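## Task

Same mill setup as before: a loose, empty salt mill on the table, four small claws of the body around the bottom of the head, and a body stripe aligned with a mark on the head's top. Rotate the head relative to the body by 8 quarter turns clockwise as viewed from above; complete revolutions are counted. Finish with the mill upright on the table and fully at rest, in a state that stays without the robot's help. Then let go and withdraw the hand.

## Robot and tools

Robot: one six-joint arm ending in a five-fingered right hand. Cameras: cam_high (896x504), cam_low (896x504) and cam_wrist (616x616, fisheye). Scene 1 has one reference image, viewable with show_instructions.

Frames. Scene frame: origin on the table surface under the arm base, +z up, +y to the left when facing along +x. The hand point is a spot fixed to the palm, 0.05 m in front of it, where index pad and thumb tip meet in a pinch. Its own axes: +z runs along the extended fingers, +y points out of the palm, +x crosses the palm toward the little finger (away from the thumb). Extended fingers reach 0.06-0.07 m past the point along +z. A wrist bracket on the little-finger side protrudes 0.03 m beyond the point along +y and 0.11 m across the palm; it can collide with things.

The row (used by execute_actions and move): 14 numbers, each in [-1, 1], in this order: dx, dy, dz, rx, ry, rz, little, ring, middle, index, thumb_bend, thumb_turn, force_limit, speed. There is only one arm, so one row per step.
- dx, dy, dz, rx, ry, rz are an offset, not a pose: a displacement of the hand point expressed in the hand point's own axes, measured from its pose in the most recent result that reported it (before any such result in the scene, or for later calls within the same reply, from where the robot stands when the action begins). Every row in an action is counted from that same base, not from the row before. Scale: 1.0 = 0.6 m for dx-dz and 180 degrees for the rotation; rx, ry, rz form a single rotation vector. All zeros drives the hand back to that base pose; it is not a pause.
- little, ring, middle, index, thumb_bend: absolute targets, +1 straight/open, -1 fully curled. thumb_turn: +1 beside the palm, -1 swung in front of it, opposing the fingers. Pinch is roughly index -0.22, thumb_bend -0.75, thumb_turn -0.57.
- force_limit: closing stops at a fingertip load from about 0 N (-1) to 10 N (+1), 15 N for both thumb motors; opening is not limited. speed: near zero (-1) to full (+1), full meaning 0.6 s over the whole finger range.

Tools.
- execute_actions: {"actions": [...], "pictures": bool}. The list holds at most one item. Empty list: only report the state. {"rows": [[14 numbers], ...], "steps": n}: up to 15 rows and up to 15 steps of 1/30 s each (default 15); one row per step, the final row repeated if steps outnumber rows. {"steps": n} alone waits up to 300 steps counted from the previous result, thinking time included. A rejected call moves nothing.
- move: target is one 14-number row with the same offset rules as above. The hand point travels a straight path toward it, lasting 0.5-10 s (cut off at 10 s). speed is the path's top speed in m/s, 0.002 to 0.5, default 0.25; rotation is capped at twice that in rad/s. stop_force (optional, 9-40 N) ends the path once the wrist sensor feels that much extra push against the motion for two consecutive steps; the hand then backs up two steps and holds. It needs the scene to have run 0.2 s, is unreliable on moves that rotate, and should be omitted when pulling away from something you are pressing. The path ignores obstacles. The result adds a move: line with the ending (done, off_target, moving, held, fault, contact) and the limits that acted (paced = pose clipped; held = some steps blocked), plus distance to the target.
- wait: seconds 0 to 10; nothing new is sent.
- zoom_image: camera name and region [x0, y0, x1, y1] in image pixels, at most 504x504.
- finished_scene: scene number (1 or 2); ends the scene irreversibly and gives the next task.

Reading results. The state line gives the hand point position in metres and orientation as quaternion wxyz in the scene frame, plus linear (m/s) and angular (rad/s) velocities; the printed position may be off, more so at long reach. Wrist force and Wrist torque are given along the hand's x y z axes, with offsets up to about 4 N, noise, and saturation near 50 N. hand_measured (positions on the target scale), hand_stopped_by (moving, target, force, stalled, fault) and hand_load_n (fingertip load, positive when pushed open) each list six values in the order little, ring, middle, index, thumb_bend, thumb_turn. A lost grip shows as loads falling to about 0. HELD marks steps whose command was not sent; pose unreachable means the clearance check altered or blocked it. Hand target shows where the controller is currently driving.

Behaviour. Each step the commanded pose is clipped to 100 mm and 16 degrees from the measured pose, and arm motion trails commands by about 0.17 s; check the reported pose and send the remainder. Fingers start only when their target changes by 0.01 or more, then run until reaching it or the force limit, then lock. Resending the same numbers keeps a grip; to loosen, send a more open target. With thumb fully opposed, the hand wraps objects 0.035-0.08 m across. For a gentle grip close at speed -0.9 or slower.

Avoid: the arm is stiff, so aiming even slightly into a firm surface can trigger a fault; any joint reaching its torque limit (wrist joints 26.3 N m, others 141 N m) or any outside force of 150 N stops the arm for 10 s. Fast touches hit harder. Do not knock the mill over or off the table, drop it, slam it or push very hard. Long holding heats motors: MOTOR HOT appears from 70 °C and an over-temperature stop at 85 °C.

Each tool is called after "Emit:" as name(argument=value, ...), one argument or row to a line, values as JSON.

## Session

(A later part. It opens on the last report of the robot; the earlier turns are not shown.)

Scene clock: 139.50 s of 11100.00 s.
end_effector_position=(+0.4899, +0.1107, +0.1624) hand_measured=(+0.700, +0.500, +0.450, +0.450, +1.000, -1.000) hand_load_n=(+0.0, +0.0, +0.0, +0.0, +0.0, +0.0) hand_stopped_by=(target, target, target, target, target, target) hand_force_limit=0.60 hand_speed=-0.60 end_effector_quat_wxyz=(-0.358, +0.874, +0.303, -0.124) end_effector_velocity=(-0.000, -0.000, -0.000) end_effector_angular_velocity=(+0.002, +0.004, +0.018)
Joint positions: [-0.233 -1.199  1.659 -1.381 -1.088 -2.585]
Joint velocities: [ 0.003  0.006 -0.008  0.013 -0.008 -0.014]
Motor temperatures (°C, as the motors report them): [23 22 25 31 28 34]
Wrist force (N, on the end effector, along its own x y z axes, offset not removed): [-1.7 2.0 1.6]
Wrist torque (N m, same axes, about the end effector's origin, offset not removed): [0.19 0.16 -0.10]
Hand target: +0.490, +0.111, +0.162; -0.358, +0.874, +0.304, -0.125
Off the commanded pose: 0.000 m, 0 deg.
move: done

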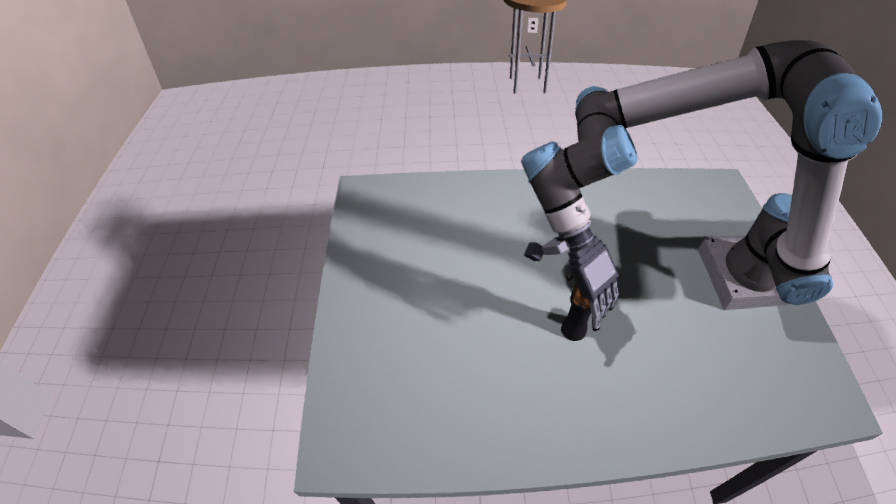

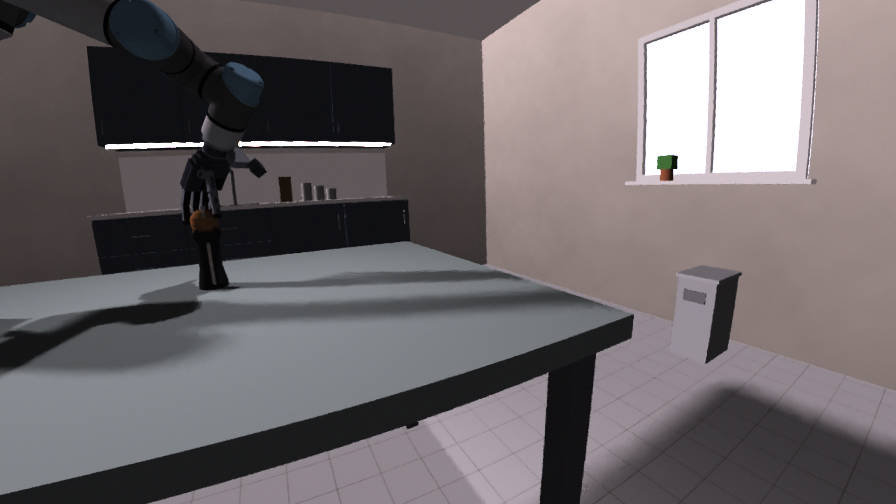

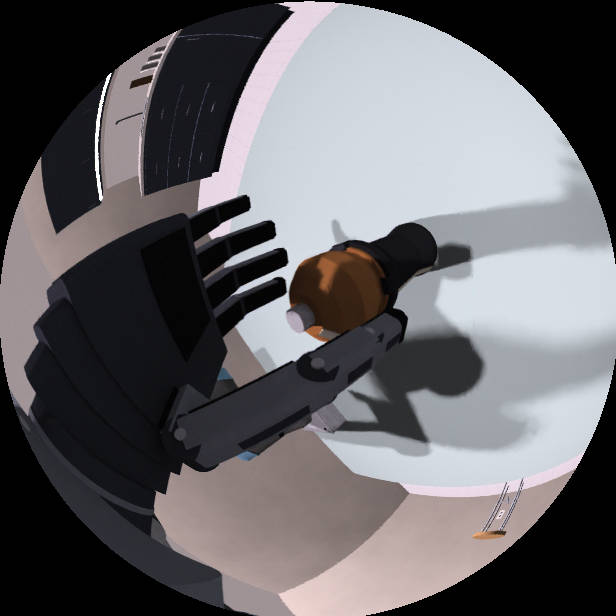

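Emit:
move(
  target=[-0.011,0.0017,-0.0007,0,0,0,0.6,0.3,0.27,0.25,0.7,-1,-0.85,-0.7],
  speed=0.02,
)

Emit:
move(
  target=[0,0,0,0,0,0,0.6,0.3,-0.2,-0.2,-0.5,-1,-0.85,-0.9],
)

Emit:
move(
  target=[0,-0.0018,0.0018,0,0,0,0.6,0.3,-0.3,-0.3,-0.6,-1,0.6,-0.93],
  speed=0.002,
)

Emit:
move(
  target=[0,0.003,0.003,0,0,0,0.6,0.3,-0.3,-0.3,-0.6,-1,0.6,-0.93],
  speed=0.002,
  stop_force=13,
)

Scene clock: 143.90 s of 11100.00 s.
end_effector_position=(+0.4853, +0.1059, +0.1620) hand_measured=(+0.600, +0.300, +0.270, +0.250, +0.700, -1.000) hand_load_n=(+0.0, +0.0, +0.0, +0.0, +0.0, +0.0) hand_stopped_by=(target, target, target, target, target, target) hand_force_limit=-0.85 hand_speed=-0.70 end_effector_quat_wxyz=(-0.358, +0.874, +0.303, -0.124) end_effector_velocity=(+0.001, -0.000, -0.000) end_effector_angular_velocity=(-0.001, -0.002, +0.000)
Joint positions: [-0.242 -1.208  1.673 -1.381 -1.094 -2.594]
Joint velocities: [-0.     0.    -0.    -0.002 -0.001  0.   ]
Motor temperatures (°C, as the motors report them): [23 22 25 31 28 34]
Wrist force (N, on the end effector, along its own x y z axes, offset not removed): [-0.7 4.2 2.6]
Wrist torque (N m, same axes, about the end effector's origin, offset not removed): [0.50 0.03 0.02]
Hand target: +0.485, +0.106, +0.162; -0.358, +0.874, +0.303, -0.124
Off the commanded pose: 0.000 m, 0 deg.
After step 90, 0.17 s passed at rest.
move: done

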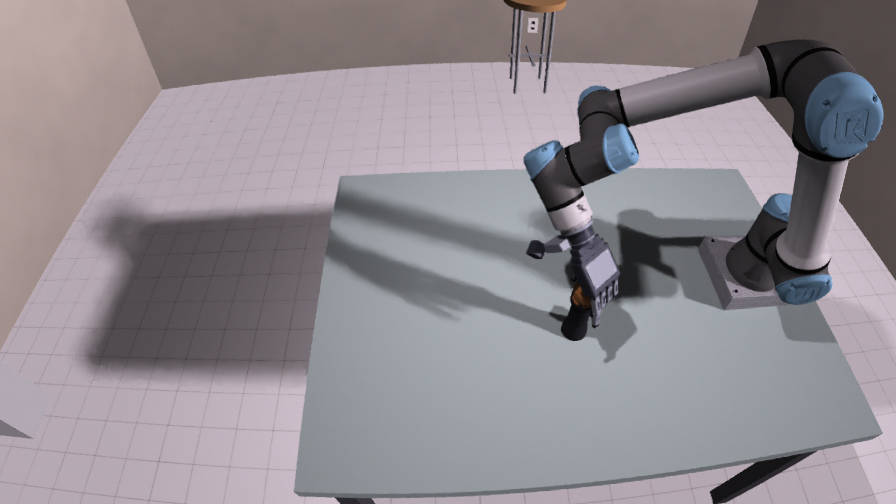

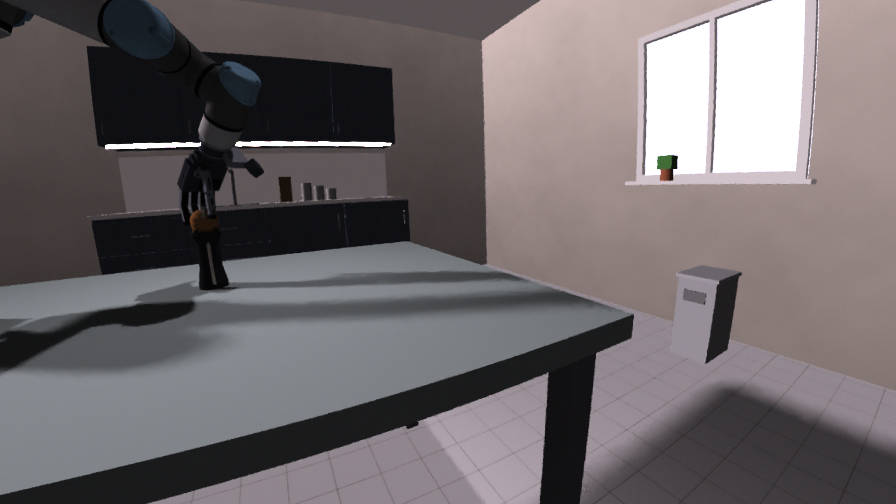

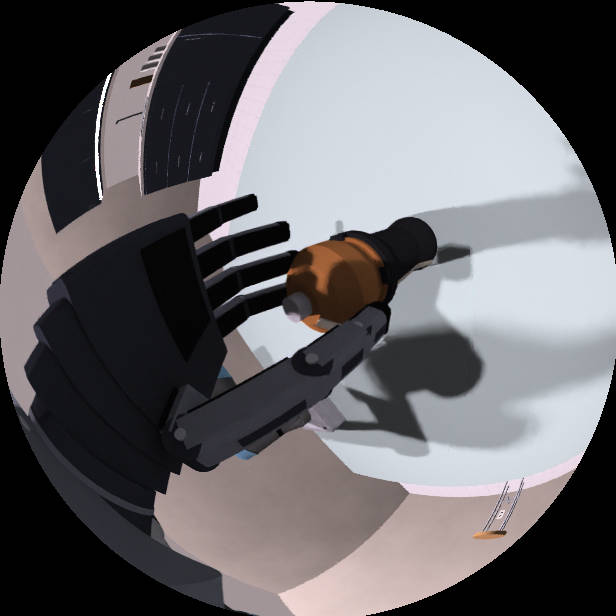

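Scene clock: 145.33 s of 11100.00 s.
end_effector_position=(+0.4853, +0.1059, +0.1620) hand_measured=(+0.600, +0.300, +0.160, +0.106, +0.576, -1.000) hand_load_n=(+0.0, +0.0, +1.0, +1.5, +1.0, +0.0) hand_stopped_by=(target, target, force, force, force, target) hand_force_limit=-0.85 hand_speed=-0.90 end_effector_quat_wxyz=(-0.358, +0.874, +0.303, -0.124) end_effector_velocity=(-0.000, +0.000, +0.000) end_effector_angular_velocity=(+0.001, +0.000, +0.000)
Joint positions: [-0.242 -1.208  1.673 -1.381 -1.094 -2.594]
Joint velocities: [ 0.    -0.     0.     0.001  0.    -0.001]
Motor temperatures (°C, as the motors report them): [23 22 25 31 28 34]
Wrist force (N, on the end effector, along its own x y z axes, offset not removed): [-1.8 3.2 2.9]
Wrist torque (N m, same axes, about the end effector's origin, offset not removed): [0.46 0.13 -0.02]
Hand target: +0.485, +0.106, +0.162; -0.358, +0.874, +0.303, -0.124
Off the commanded pose: 0.000 m, 0 deg.
move: done

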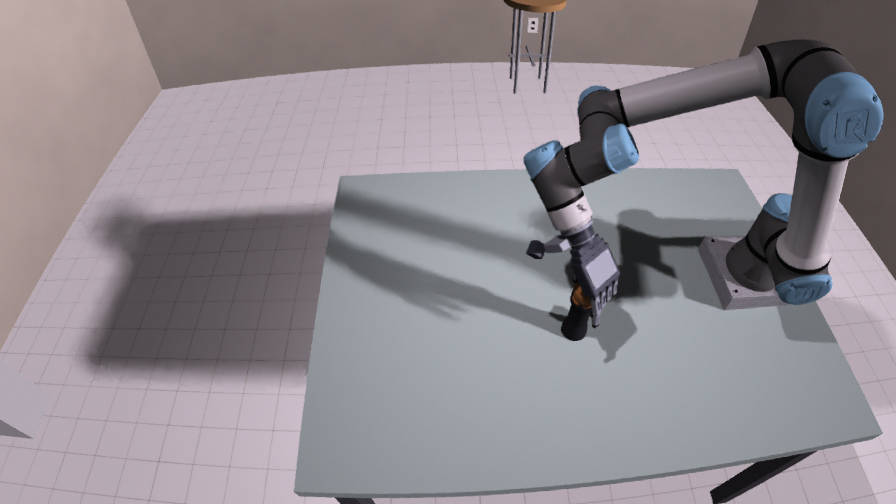

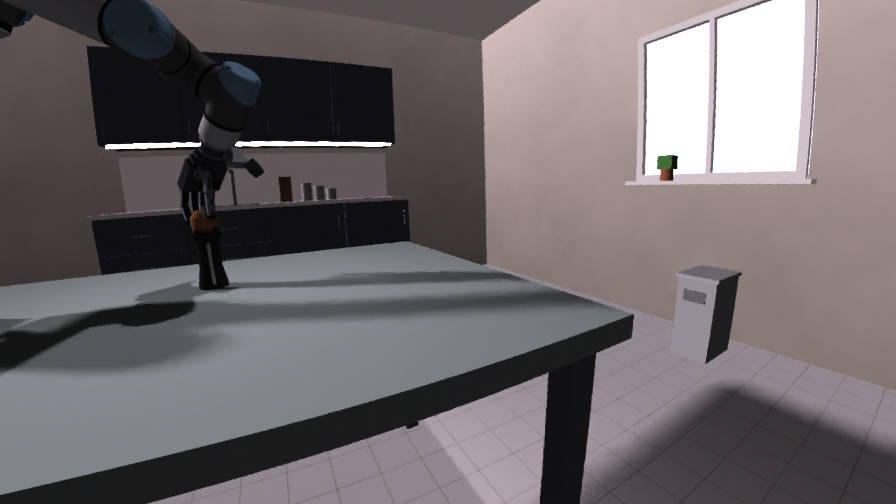

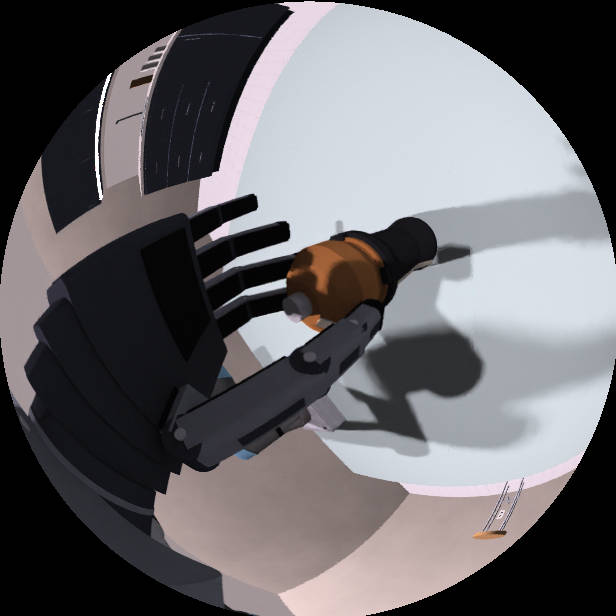

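Scene clock: 146.30 s of 11100.00 s.
end_effector_position=(+0.4844, +0.1070, +0.1620) hand_measured=(+0.600, +0.300, +0.124, +0.060, +0.570, -1.000) hand_load_n=(+0.0, +0.0, +6.0, +8.5, +13.0, -0.5) hand_stopped_by=(target, target, force, force, force, target) hand_force_limit=0.60 hand_speed=-0.93 end_effector_quat_wxyz=(-0.358, +0.874, +0.303, -0.124) end_effector_velocity=(-0.000, +0.001, -0.000) end_effector_angular_velocity=(-0.000, +0.001, -0.000)
Joint positions: [-0.241 -1.21   1.676 -1.383 -1.093 -2.593]
Joint velocities: [ 0.001 -0.     0.001 -0.001  0.     0.001]
Motor temperatures (°C, as the motors report them): [23 22 25 31 28 34]
Wrist force (N, on the end effector, along its own x y z axes, offset not removed): [-0.5 3.5 3.1]
Wrist torque (N m, same axes, about the end effector's origin, offset not removed): [0.23 -0.12 -0.01]
Hand target: +0.484, +0.107, +0.162; -0.358, +0.874, +0.303, -0.124
Off the commanded pose: 0.000 m, 0 deg.
move: done

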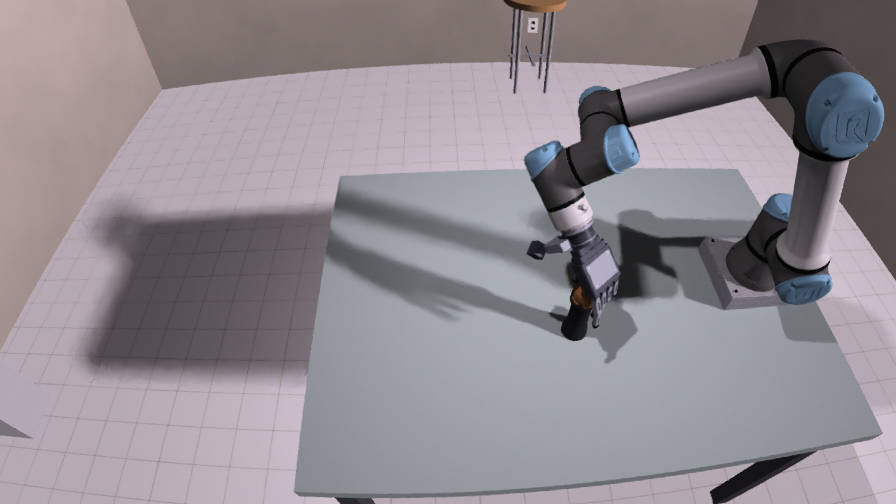

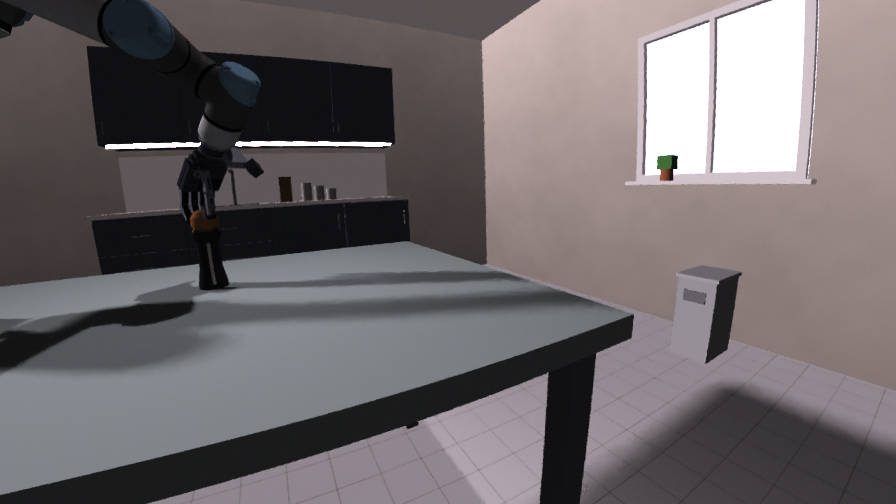

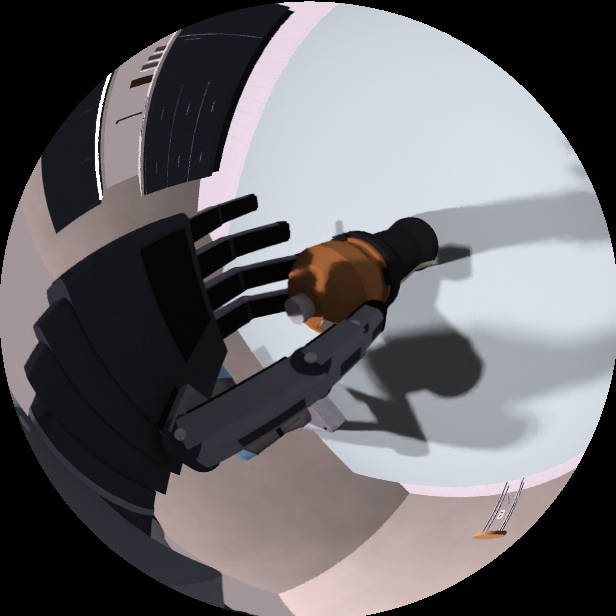

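Scene clock: 147.13 s of 11100.00 s.
end_effector_position=(+0.4844, +0.1070, +0.1611) hand_measured=(+0.600, +0.300, +0.124, +0.060, +0.570, -1.000) hand_load_n=(+0.0, +0.0, +6.0, +8.5, +12.5, +0.0) hand_stopped_by=(target, target, force, force, force, target) hand_force_limit=0.60 hand_speed=-0.93 end_effector_quat_wxyz=(-0.358, +0.874, +0.303, -0.124) end_effector_velocity=(-0.001, +0.000, -0.000) end_effector_angular_velocity=(+0.001, +0.005, -0.001)
Joint positions: [-0.241 -1.209  1.677 -1.385 -1.093 -2.593]
Joint velocities: [-0.     0.     0.001  0.003  0.     0.001]
Motor temperatures (°C, as the motors report them): [23 22 25 31 28 34]
Wrist force (N, on the end effector, along its own x y z axes, offset not removed): [-3.6 -8.7 -5.2]
Wrist torque (N m, same axes, about the end effector's origin, offset not removed): [0.59 0.22 -0.17]
Hand target: +0.484, +0.107, +0.161; -0.358, +0.874, +0.303, -0.124
Off the commanded pose: 0.002 m, 0 deg.
move: contact

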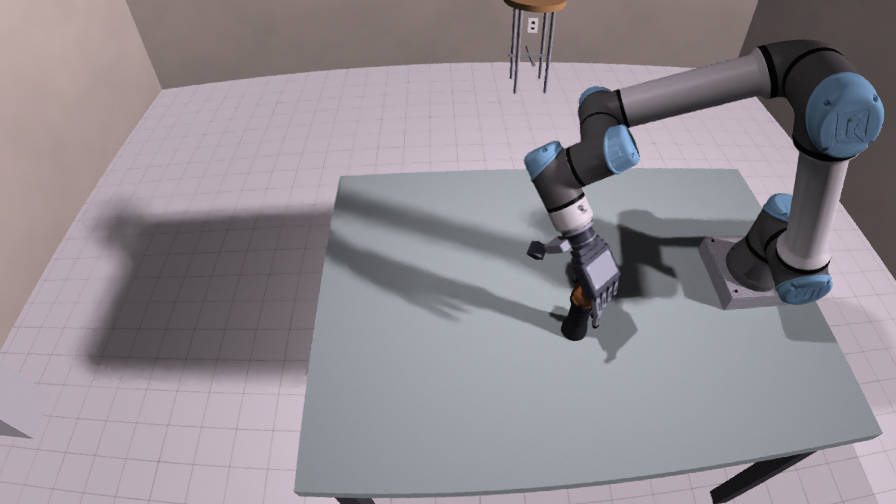

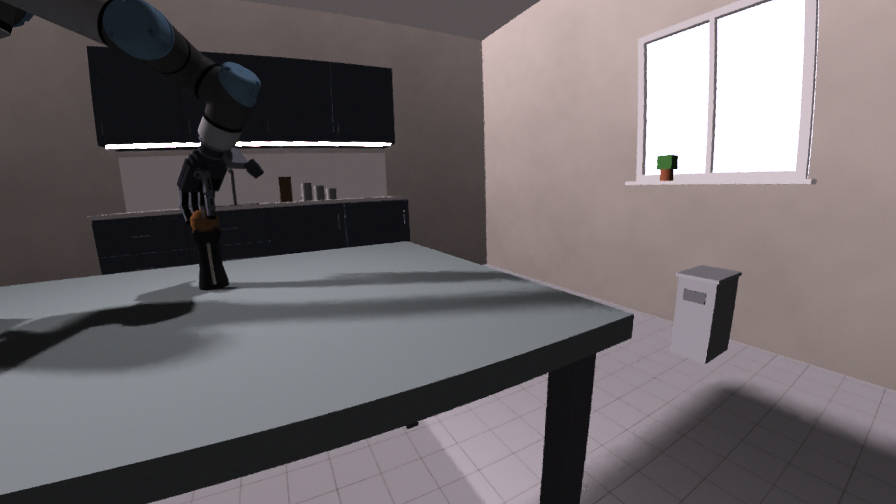

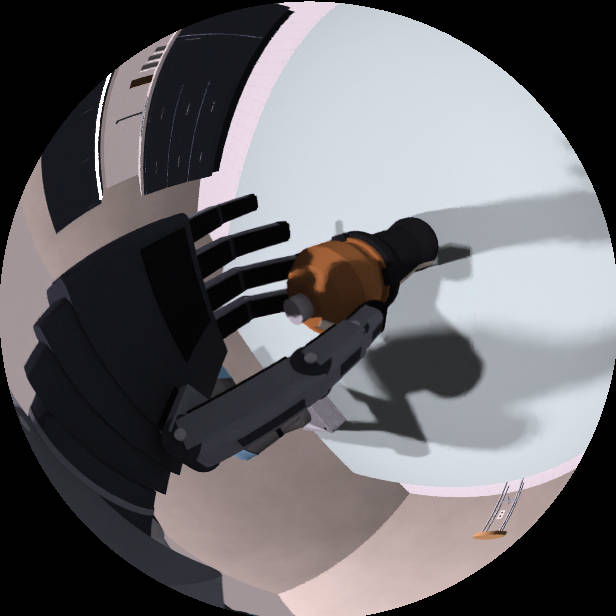

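Emit:
execute_actions(
  actions=[],
)

Scene clock: 151.70 s of 11100.00 s.
end_effector_position=(+0.4844, +0.1070, +0.1613) hand_measured=(+0.600, +0.300, +0.124, +0.060, +0.570, -1.000) hand_load_n=(+0.0, +0.0, +6.0, +8.5, +13.0, +0.0) hand_stopped_by=(target, target, force, force, force, target) hand_force_limit=0.60 hand_speed=-0.93 end_effector_quat_wxyz=(-0.358, +0.874, +0.303, -0.124) end_effector_velocity=(-0.001, +0.000, -0.000) end_effector_angular_velocity=(+0.000, +0.002, -0.002)
Joint positions: [-0.241 -1.21   1.677 -1.385 -1.093 -2.593]
Joint velocities: [-0.     0.     0.001 -0.     0.001  0.002]
Motor temperatures (°C, as the motors report them): [23 22 25 31 28 34]
Wrist force (N, on the end effector, along its own x y z axes, offset not removed): [-2.9 -4.3 -0.1]
Wrist torque (N m, same axes, about the end effector's origin, offset not removed): [0.31 0.19 -0.11]
Hand target: +0.484, +0.107, +0.161; -0.358, +0.874, +0.303, -0.124
Off the commanded pose: 0.002 m, 0 deg.
Steps of this call (steps 1 to 90: nothing new was sent; then 1.57 s passed at rest). Readings (end_effector_position | what the end effector reports):
1: (+0.4844, +0.1070, +0.1611) | hand_measured=(+0.600, +0.300, +0.124, +0.060, +0.570, -1.000) hand_load_n=(+0.0, +0.0, +6.0, +8.5, +13.0, +0.0) hand_stopped_by=(target, target, force, force, force, target) hand_force_limit=0.60 hand_speed=-0.93
2: (+0.4844, +0.1071, +0.1611) | hand_measured=(+0.600, +0.300, +0.124, +0.060, +0.570, -1.000) hand_load_n=(+0.0, +0.0, +6.0, +8.5, +13.0, +0.0) hand_stopped_by=(target, target, force, force, force, target) hand_force_limit=0.60 hand_speed=-0.93
4: (+0.4843, +0.1071, +0.1611) | hand_measured=(+0.600, +0.300, +0.124, +0.060, +0.570, -1.000) hand_load_n=(+0.0, +0.0, +6.0, +8.5, +12.5, +0.0) hand_stopped_by=(target, target, force, force, force, target) hand_force_limit=0.60 hand_speed=-0.93
8: (+0.4844, +0.1070, +0.1612) | hand_measured=(+0.600, +0.300, +0.124, +0.060, +0.570, -1.000) hand_load_n=(+0.0, +0.0, +6.0, +8.5, +13.0, +0.0) hand_stopped_by=(target, target, force, force, force, target) hand_force_limit=0.60 hand_speed=-0.93
90: the state above

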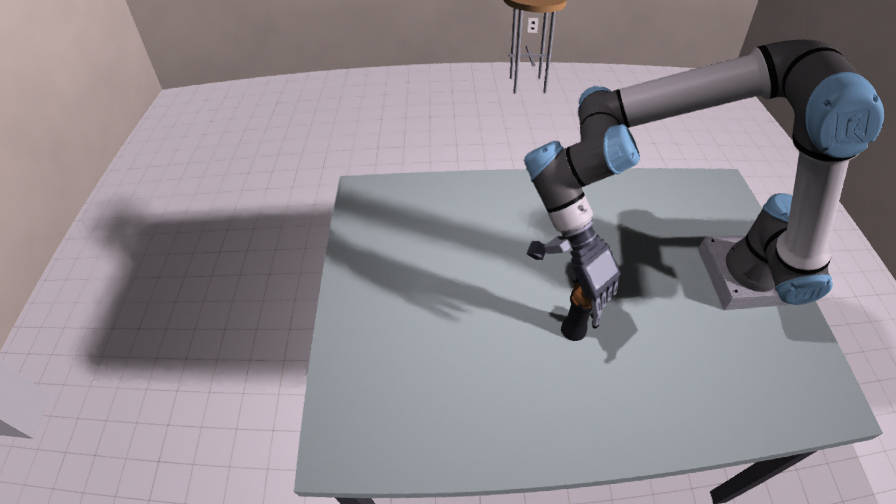

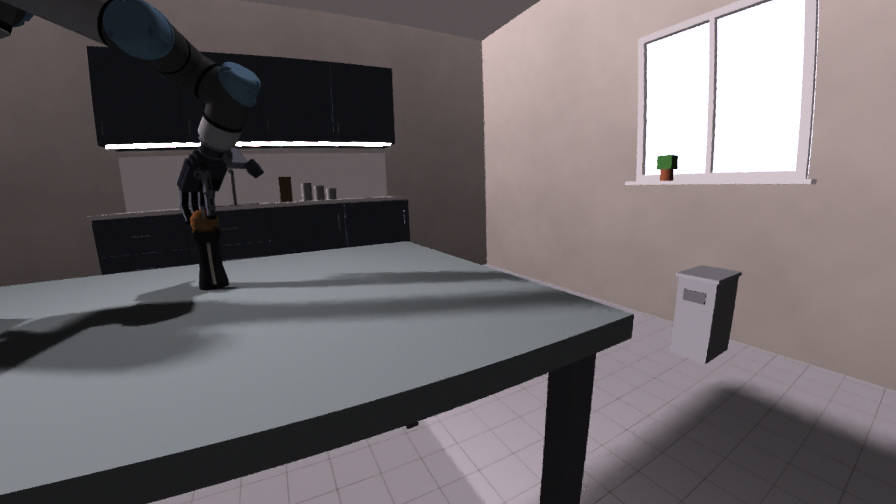

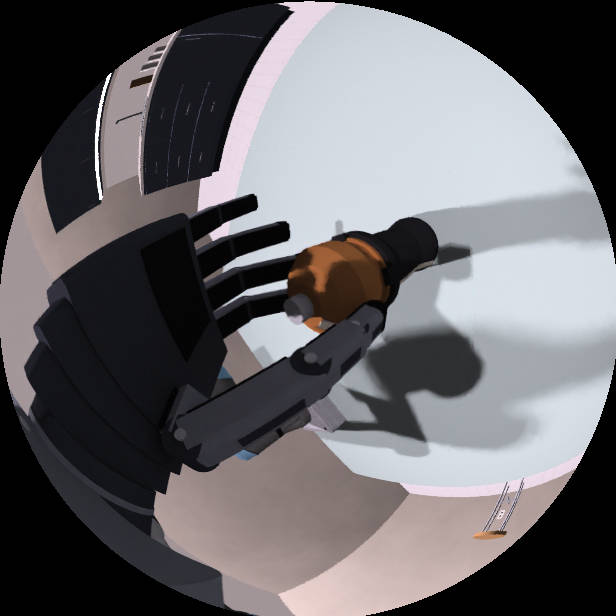

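Emit:
move(
  target=[0.0115,-0.0058,0.0078,0,0.117,0.1186,0.6,0.3,-0.3,-0.3,-0.6,-1,0.6,-0.93],
)

Emit:
move(
  target=[0.012,-0.0060,0.0066,0,0.117,0.1186,0.6,0.3,-0.3,-0.3,-0.6,-1,0.6,-0.93],
)

Scene clock: 154.70 s of 11100.00 s.
end_effector_position=(+0.4863, +0.1158, +0.1603) hand_measured=(+0.600, +0.300, +0.124, +0.060, +0.572, -1.000) hand_load_n=(+0.0, +0.0, +6.0, +7.0, +13.5, -3.5) hand_stopped_by=(target, target, force, force, force, target) hand_force_limit=0.60 hand_speed=-0.93 end_effector_quat_wxyz=(-0.378, +0.923, +0.067, -0.027) end_effector_velocity=(-0.000, +0.000, -0.000) end_effector_angular_velocity=(-0.004, -0.000, -0.014)
Joint positions: [-0.322 -1.327  1.906 -1.756 -0.873 -2.13 ]
Joint velocities: [-0.001 -0.004  0.009 -0.017  0.001  0.017]
Motor temperatures (°C, as the motors report them): [23 22 25 31 28 34]
Wrist force (N, on the end effector, along its own x y z axes, offset not removed): [2.3 -5.6 -3.2]
Wrist torque (N m, same axes, about the end effector's origin, offset not removed): [0.27 -0.27 -0.07]
Hand target: +0.486, +0.116, +0.160; -0.378, +0.923, +0.066, -0.027
Off the commanded pose: 0.000 m, 0 deg.
move: done

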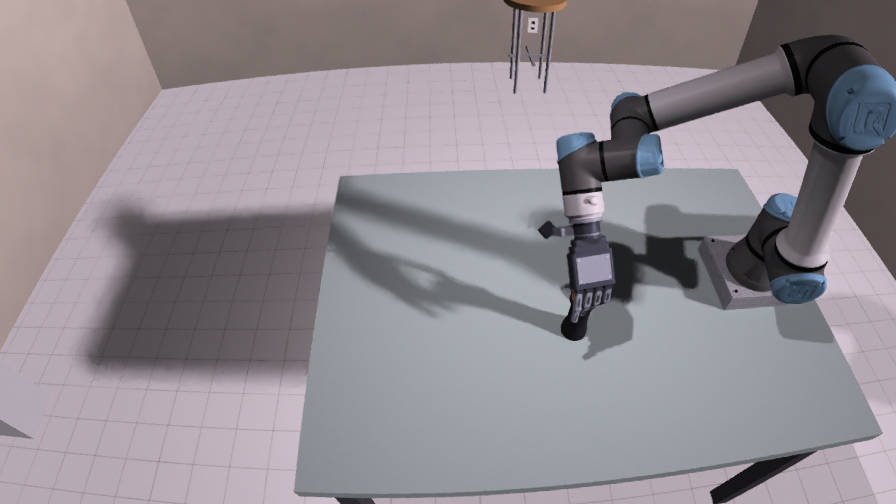

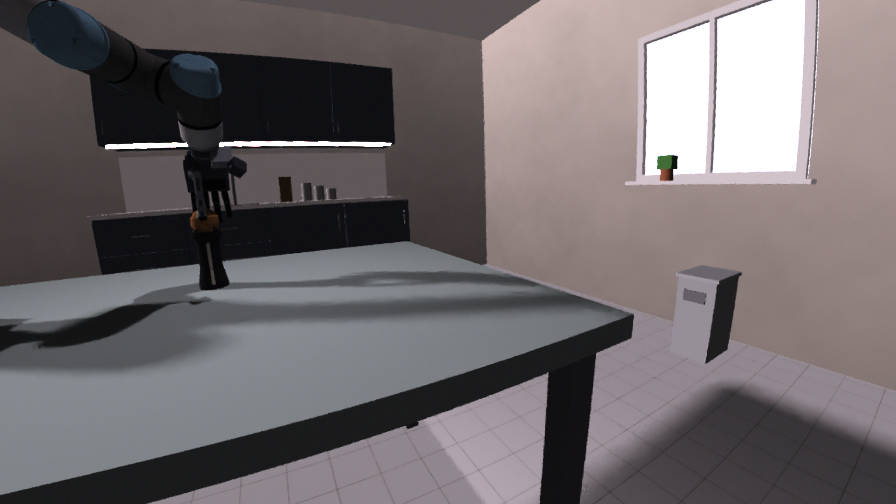

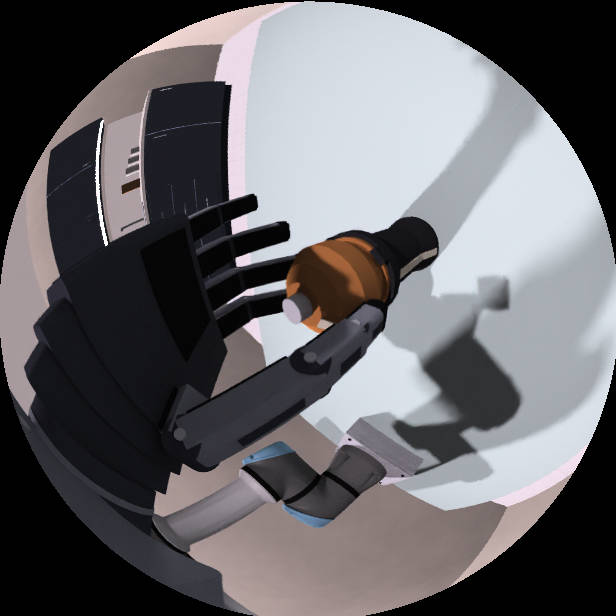

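Scene clock: 156.33 s of 11100.00 s.
end_effector_position=(+0.4927, +0.1221, +0.1600) hand_measured=(+0.600, +0.300, +0.124, +0.060, +0.572, -1.000) hand_load_n=(+0.0, +0.0, +6.5, +8.0, +13.0, -1.5) hand_stopped_by=(target, target, force, force, force, target) hand_force_limit=0.60 hand_speed=-0.93 end_effector_quat_wxyz=(-0.373, +0.909, -0.173, +0.071) end_effector_velocity=(+0.000, +0.000, -0.001) end_effector_angular_velocity=(-0.006, -0.002, -0.017)
Joint positions: [-0.362 -1.41   2.15  -2.36  -0.793 -1.483]
Joint velocities: [ 0.002 -0.002  0.008 -0.028 -0.006  0.026]
Motor temperatures (°C, as the motors report them): [23 22 25 31 28 34]
Wrist force (N, on the end effector, along its own x y z axes, offset not removed): [-1.5 -5.3 0.9]
Wrist torque (N m, same axes, about the end effector's origin, offset not removed): [0.42 -0.06 -0.12]
Hand target: +0.493, +0.122, +0.160; -0.373, +0.909, -0.174, +0.072
Off the commanded pose: 0.000 m, 0 deg.
move: done

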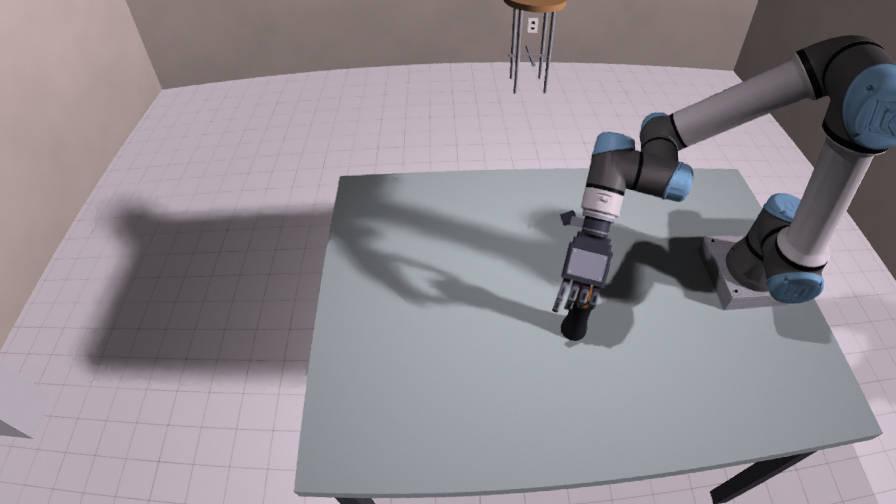

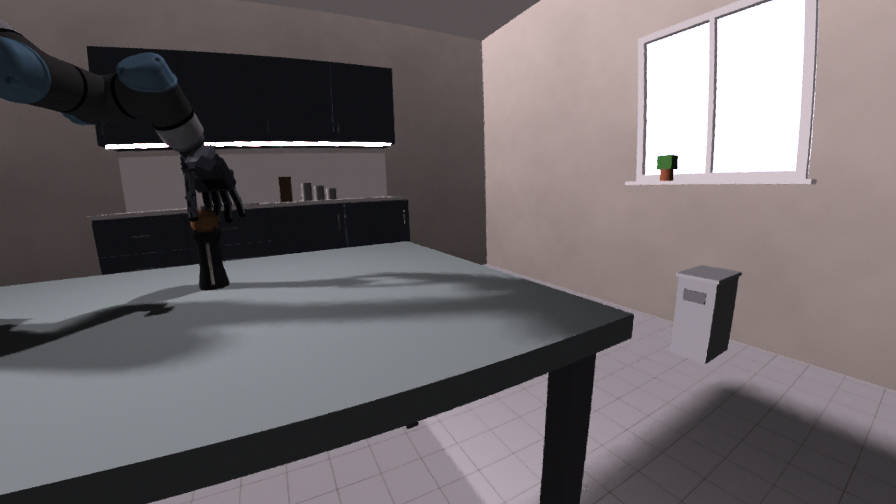

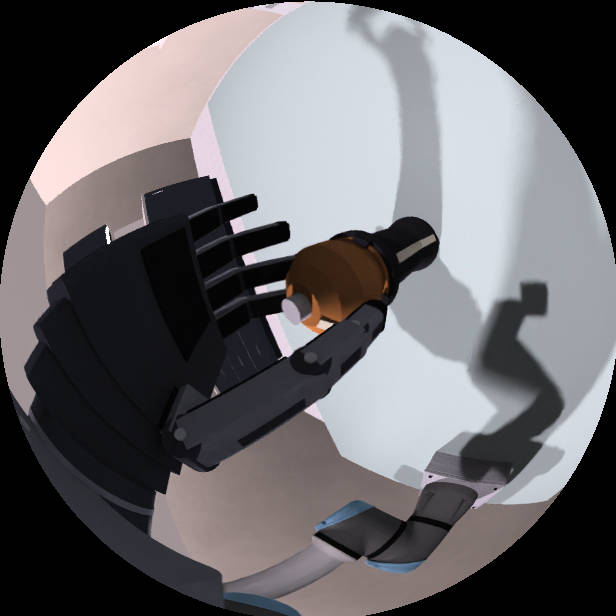

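Going well.

Emit:
move(
  target=[0.012,-0.0066,0.0076,0,0.117,0.1186,0.6,0.3,-0.3,-0.3,-0.6,-1,0.6,-0.93],
)

Emit:
move(
  target=[0.012,-0.0064,0.0070,0,0.117,0.1186,0.6,0.3,-0.3,-0.3,-0.6,-1,0.6,-0.93],
)

Emit:
move(
  target=[0.012,-0.0064,0.0070,0,0.117,0.1186,0.6,0.3,-0.3,-0.3,-0.6,-1,0.6,-0.93],
)

Scene clock: 159.70 s of 11100.00 s.
end_effector_position=(+0.5016, +0.1250, +0.1596) hand_measured=(+0.600, +0.300, +0.124, +0.060, +0.572, -1.000) hand_load_n=(+0.0, +0.0, +5.5, +6.5, +14.0, -3.5) hand_stopped_by=(target, target, force, force, force, target) hand_force_limit=0.60 hand_speed=-0.93 end_effector_quat_wxyz=(-0.342, +0.833, -0.402, +0.165) end_effector_velocity=(+0.001, -0.000, +0.000) end_effector_angular_velocity=(-0.003, -0.004, -0.016)
Joint positions: [-0.332 -1.409  2.31  -2.977 -0.959 -0.788]
Joint velocities: [ 0.003  0.     0.004 -0.02  -0.011  0.02 ]
Motor temperatures (°C, as the motors report them): [23 22 25 31 28 34]
Wrist force (N, on the end effector, along its own x y z axes, offset not removed): [-0.5 -5.0 -6.0]
Wrist torque (N m, same axes, about the end effector's origin, offset not removed): [0.36 0.33 -0.25]
Hand target: +0.502, +0.125, +0.160; -0.342, +0.833, -0.403, +0.165
Off the commanded pose: 0.000 m, 0 deg.
move: done

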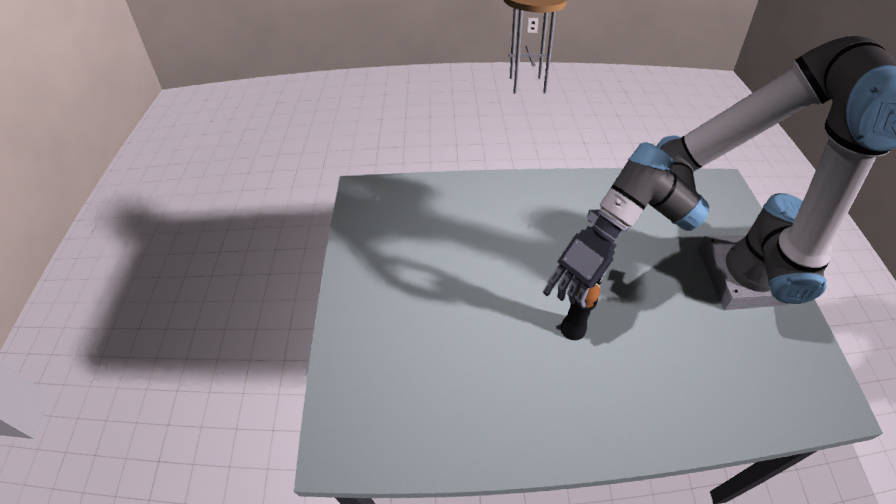

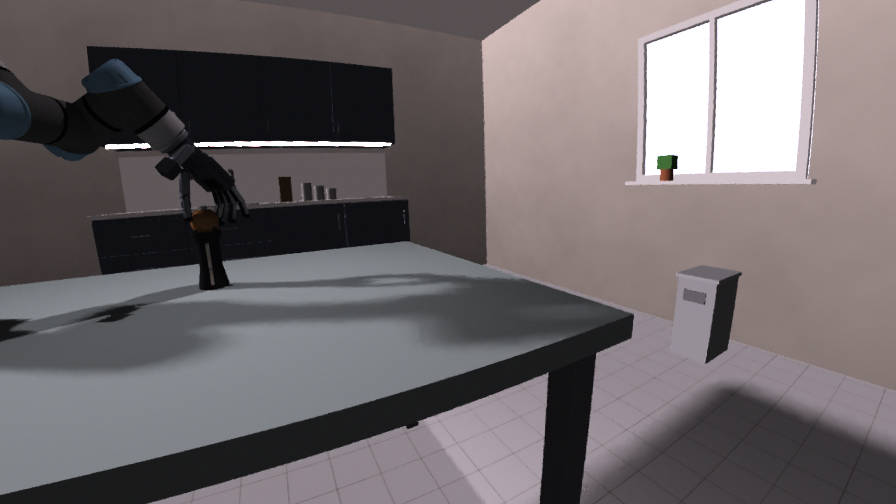

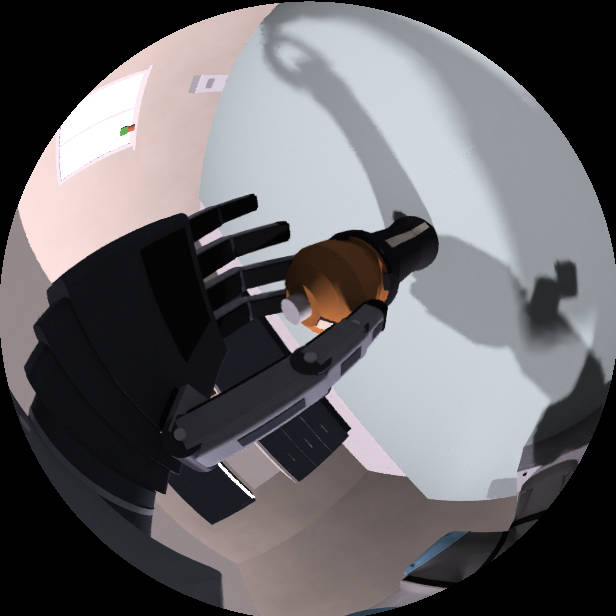

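Scene clock: 161.30 s of 11100.00 s.
end_effector_position=(+0.5105, +0.1229, +0.1594) hand_measured=(+0.600, +0.300, +0.124, +0.060, +0.572, -1.000) hand_load_n=(+0.0, +0.0, +5.5, +6.5, +14.0, -4.0) hand_stopped_by=(target, target, force, force, force, target) hand_force_limit=0.60 hand_speed=-0.93 end_effector_quat_wxyz=(-0.288, +0.702, -0.603, +0.247) end_effector_velocity=(+0.001, +0.000, +0.000) end_effector_angular_velocity=(-0.001, -0.002, -0.017)
Joint positions: [-0.213 -1.389  2.363 -3.287 -1.348 -0.226]
Joint velocities: [ 0.007  0.001 -0.001 -0.005 -0.017  0.017]
Motor temperatures (°C, as the motors report them): [23 22 25 31 28 34]
Wrist force (N, on the end effector, along its own x y z axes, offset not removed): [0.4 -6.0 -7.7]
Wrist torque (N m, same axes, about the end effector's origin, offset not removed): [0.41 0.16 -0.30]
Hand target: +0.511, +0.123, +0.159; -0.288, +0.701, -0.604, +0.247
Off the commanded pose: 0.000 m, 0 deg.
move: done

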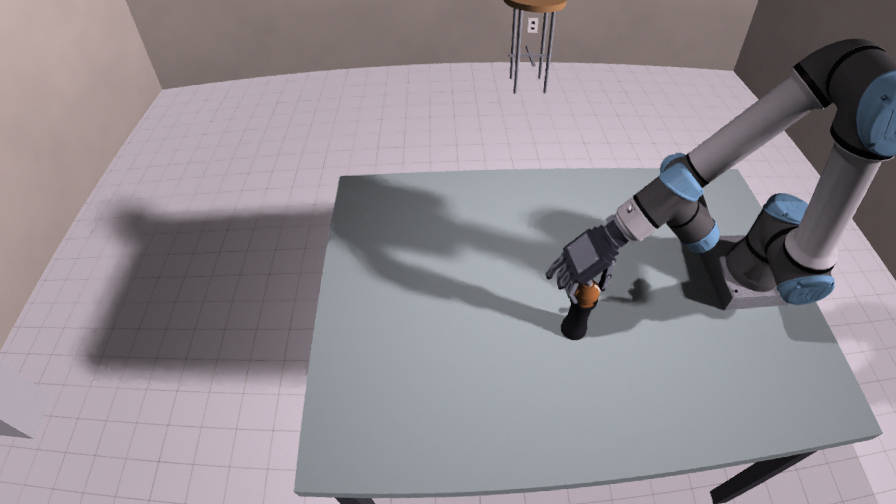

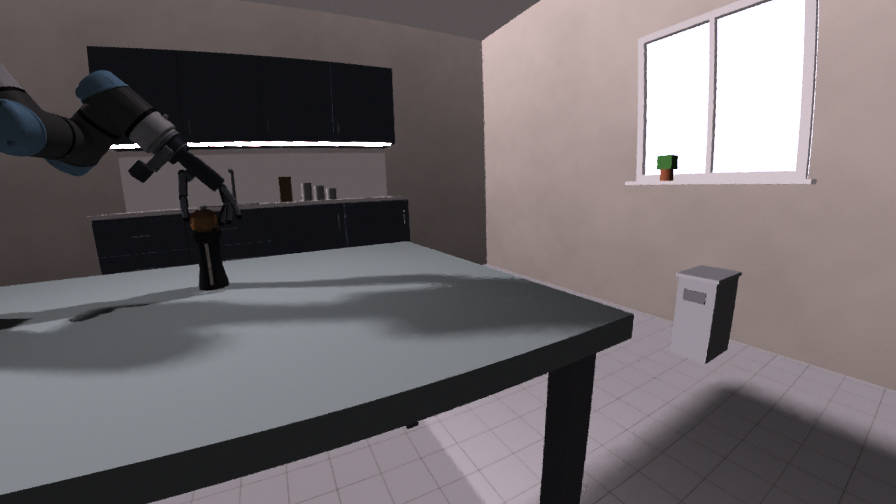

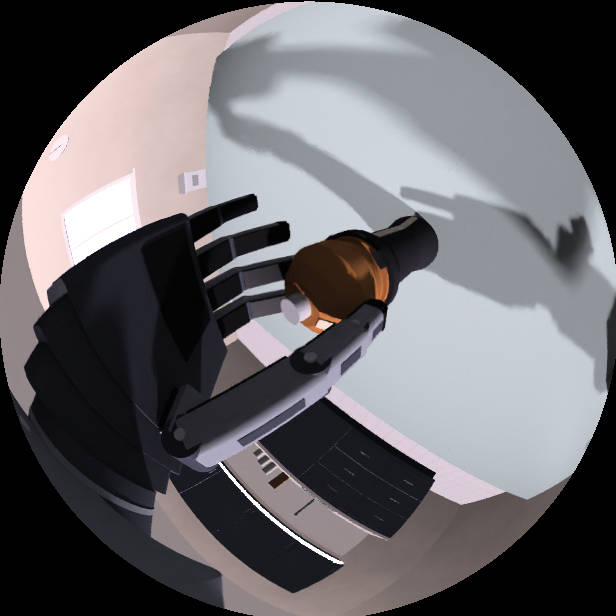

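Scene clock: 162.93 s of 11100.00 s.
end_effector_position=(+0.5172, +0.1166, +0.1592) hand_measured=(+0.600, +0.300, +0.124, +0.060, +0.572, -1.000) hand_load_n=(+0.0, +0.0, +6.0, +7.0, +13.0, -4.5) hand_stopped_by=(target, target, force, force, force, target) hand_force_limit=0.60 hand_speed=-0.93 end_effector_quat_wxyz=(+0.214, -0.522, +0.764, -0.313) end_effector_velocity=(-0.000, +0.000, -0.000) end_effector_angular_velocity=(-0.001, +0.002, -0.012)
Joint positions: [-0.046 -1.364  2.325 -3.263 -1.826  0.275]
Joint velocities: [ 0.006  0.001 -0.003  0.007 -0.013  0.013]
Motor temperatures (°C, as the motors report them): [23 22 25 31 28 34]
Wrist force (N, on the end effector, along its own x y z axes, offset not removed): [1.8 -8.5 -6.7]
Wrist torque (N m, same axes, about the end effector's origin, offset not removed): [0.16 -0.10 -0.26]
Hand target: +0.517, +0.117, +0.159; +0.214, -0.522, +0.764, -0.313
Off the commanded pose: 0.000 m, 0 deg.
move: done

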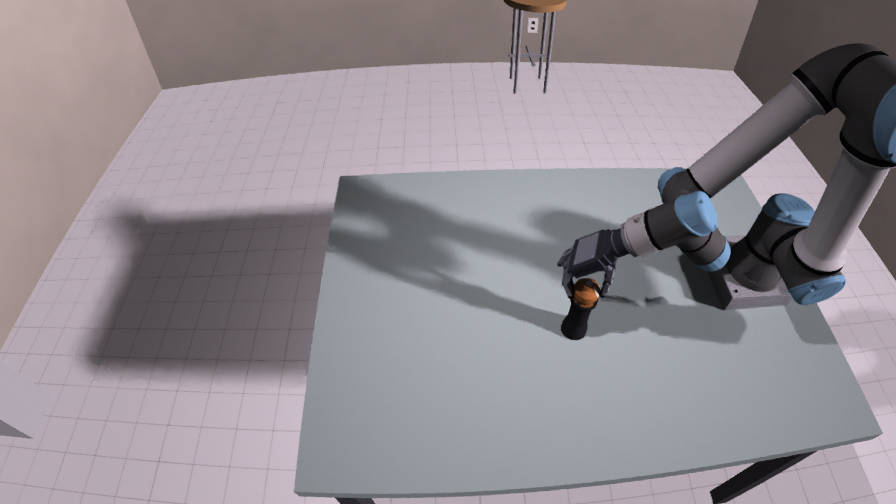

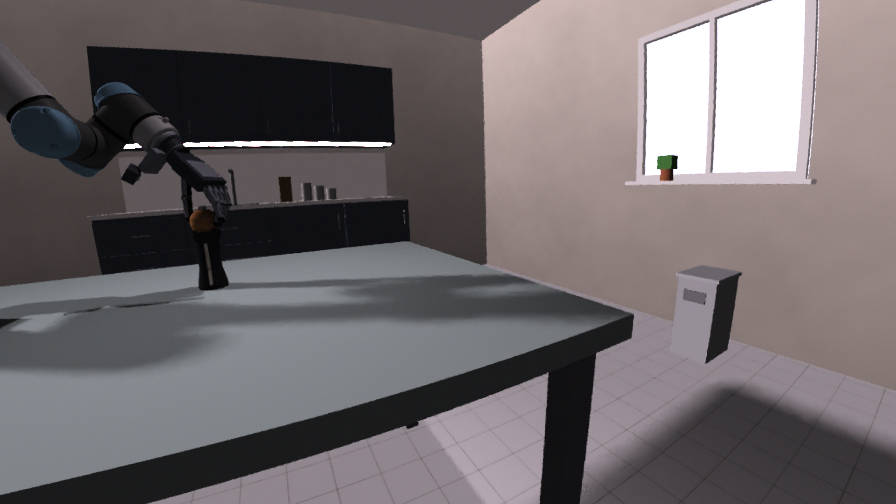

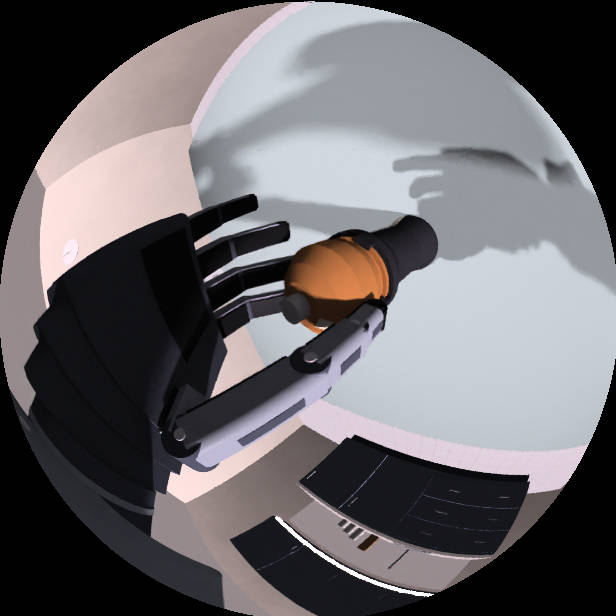

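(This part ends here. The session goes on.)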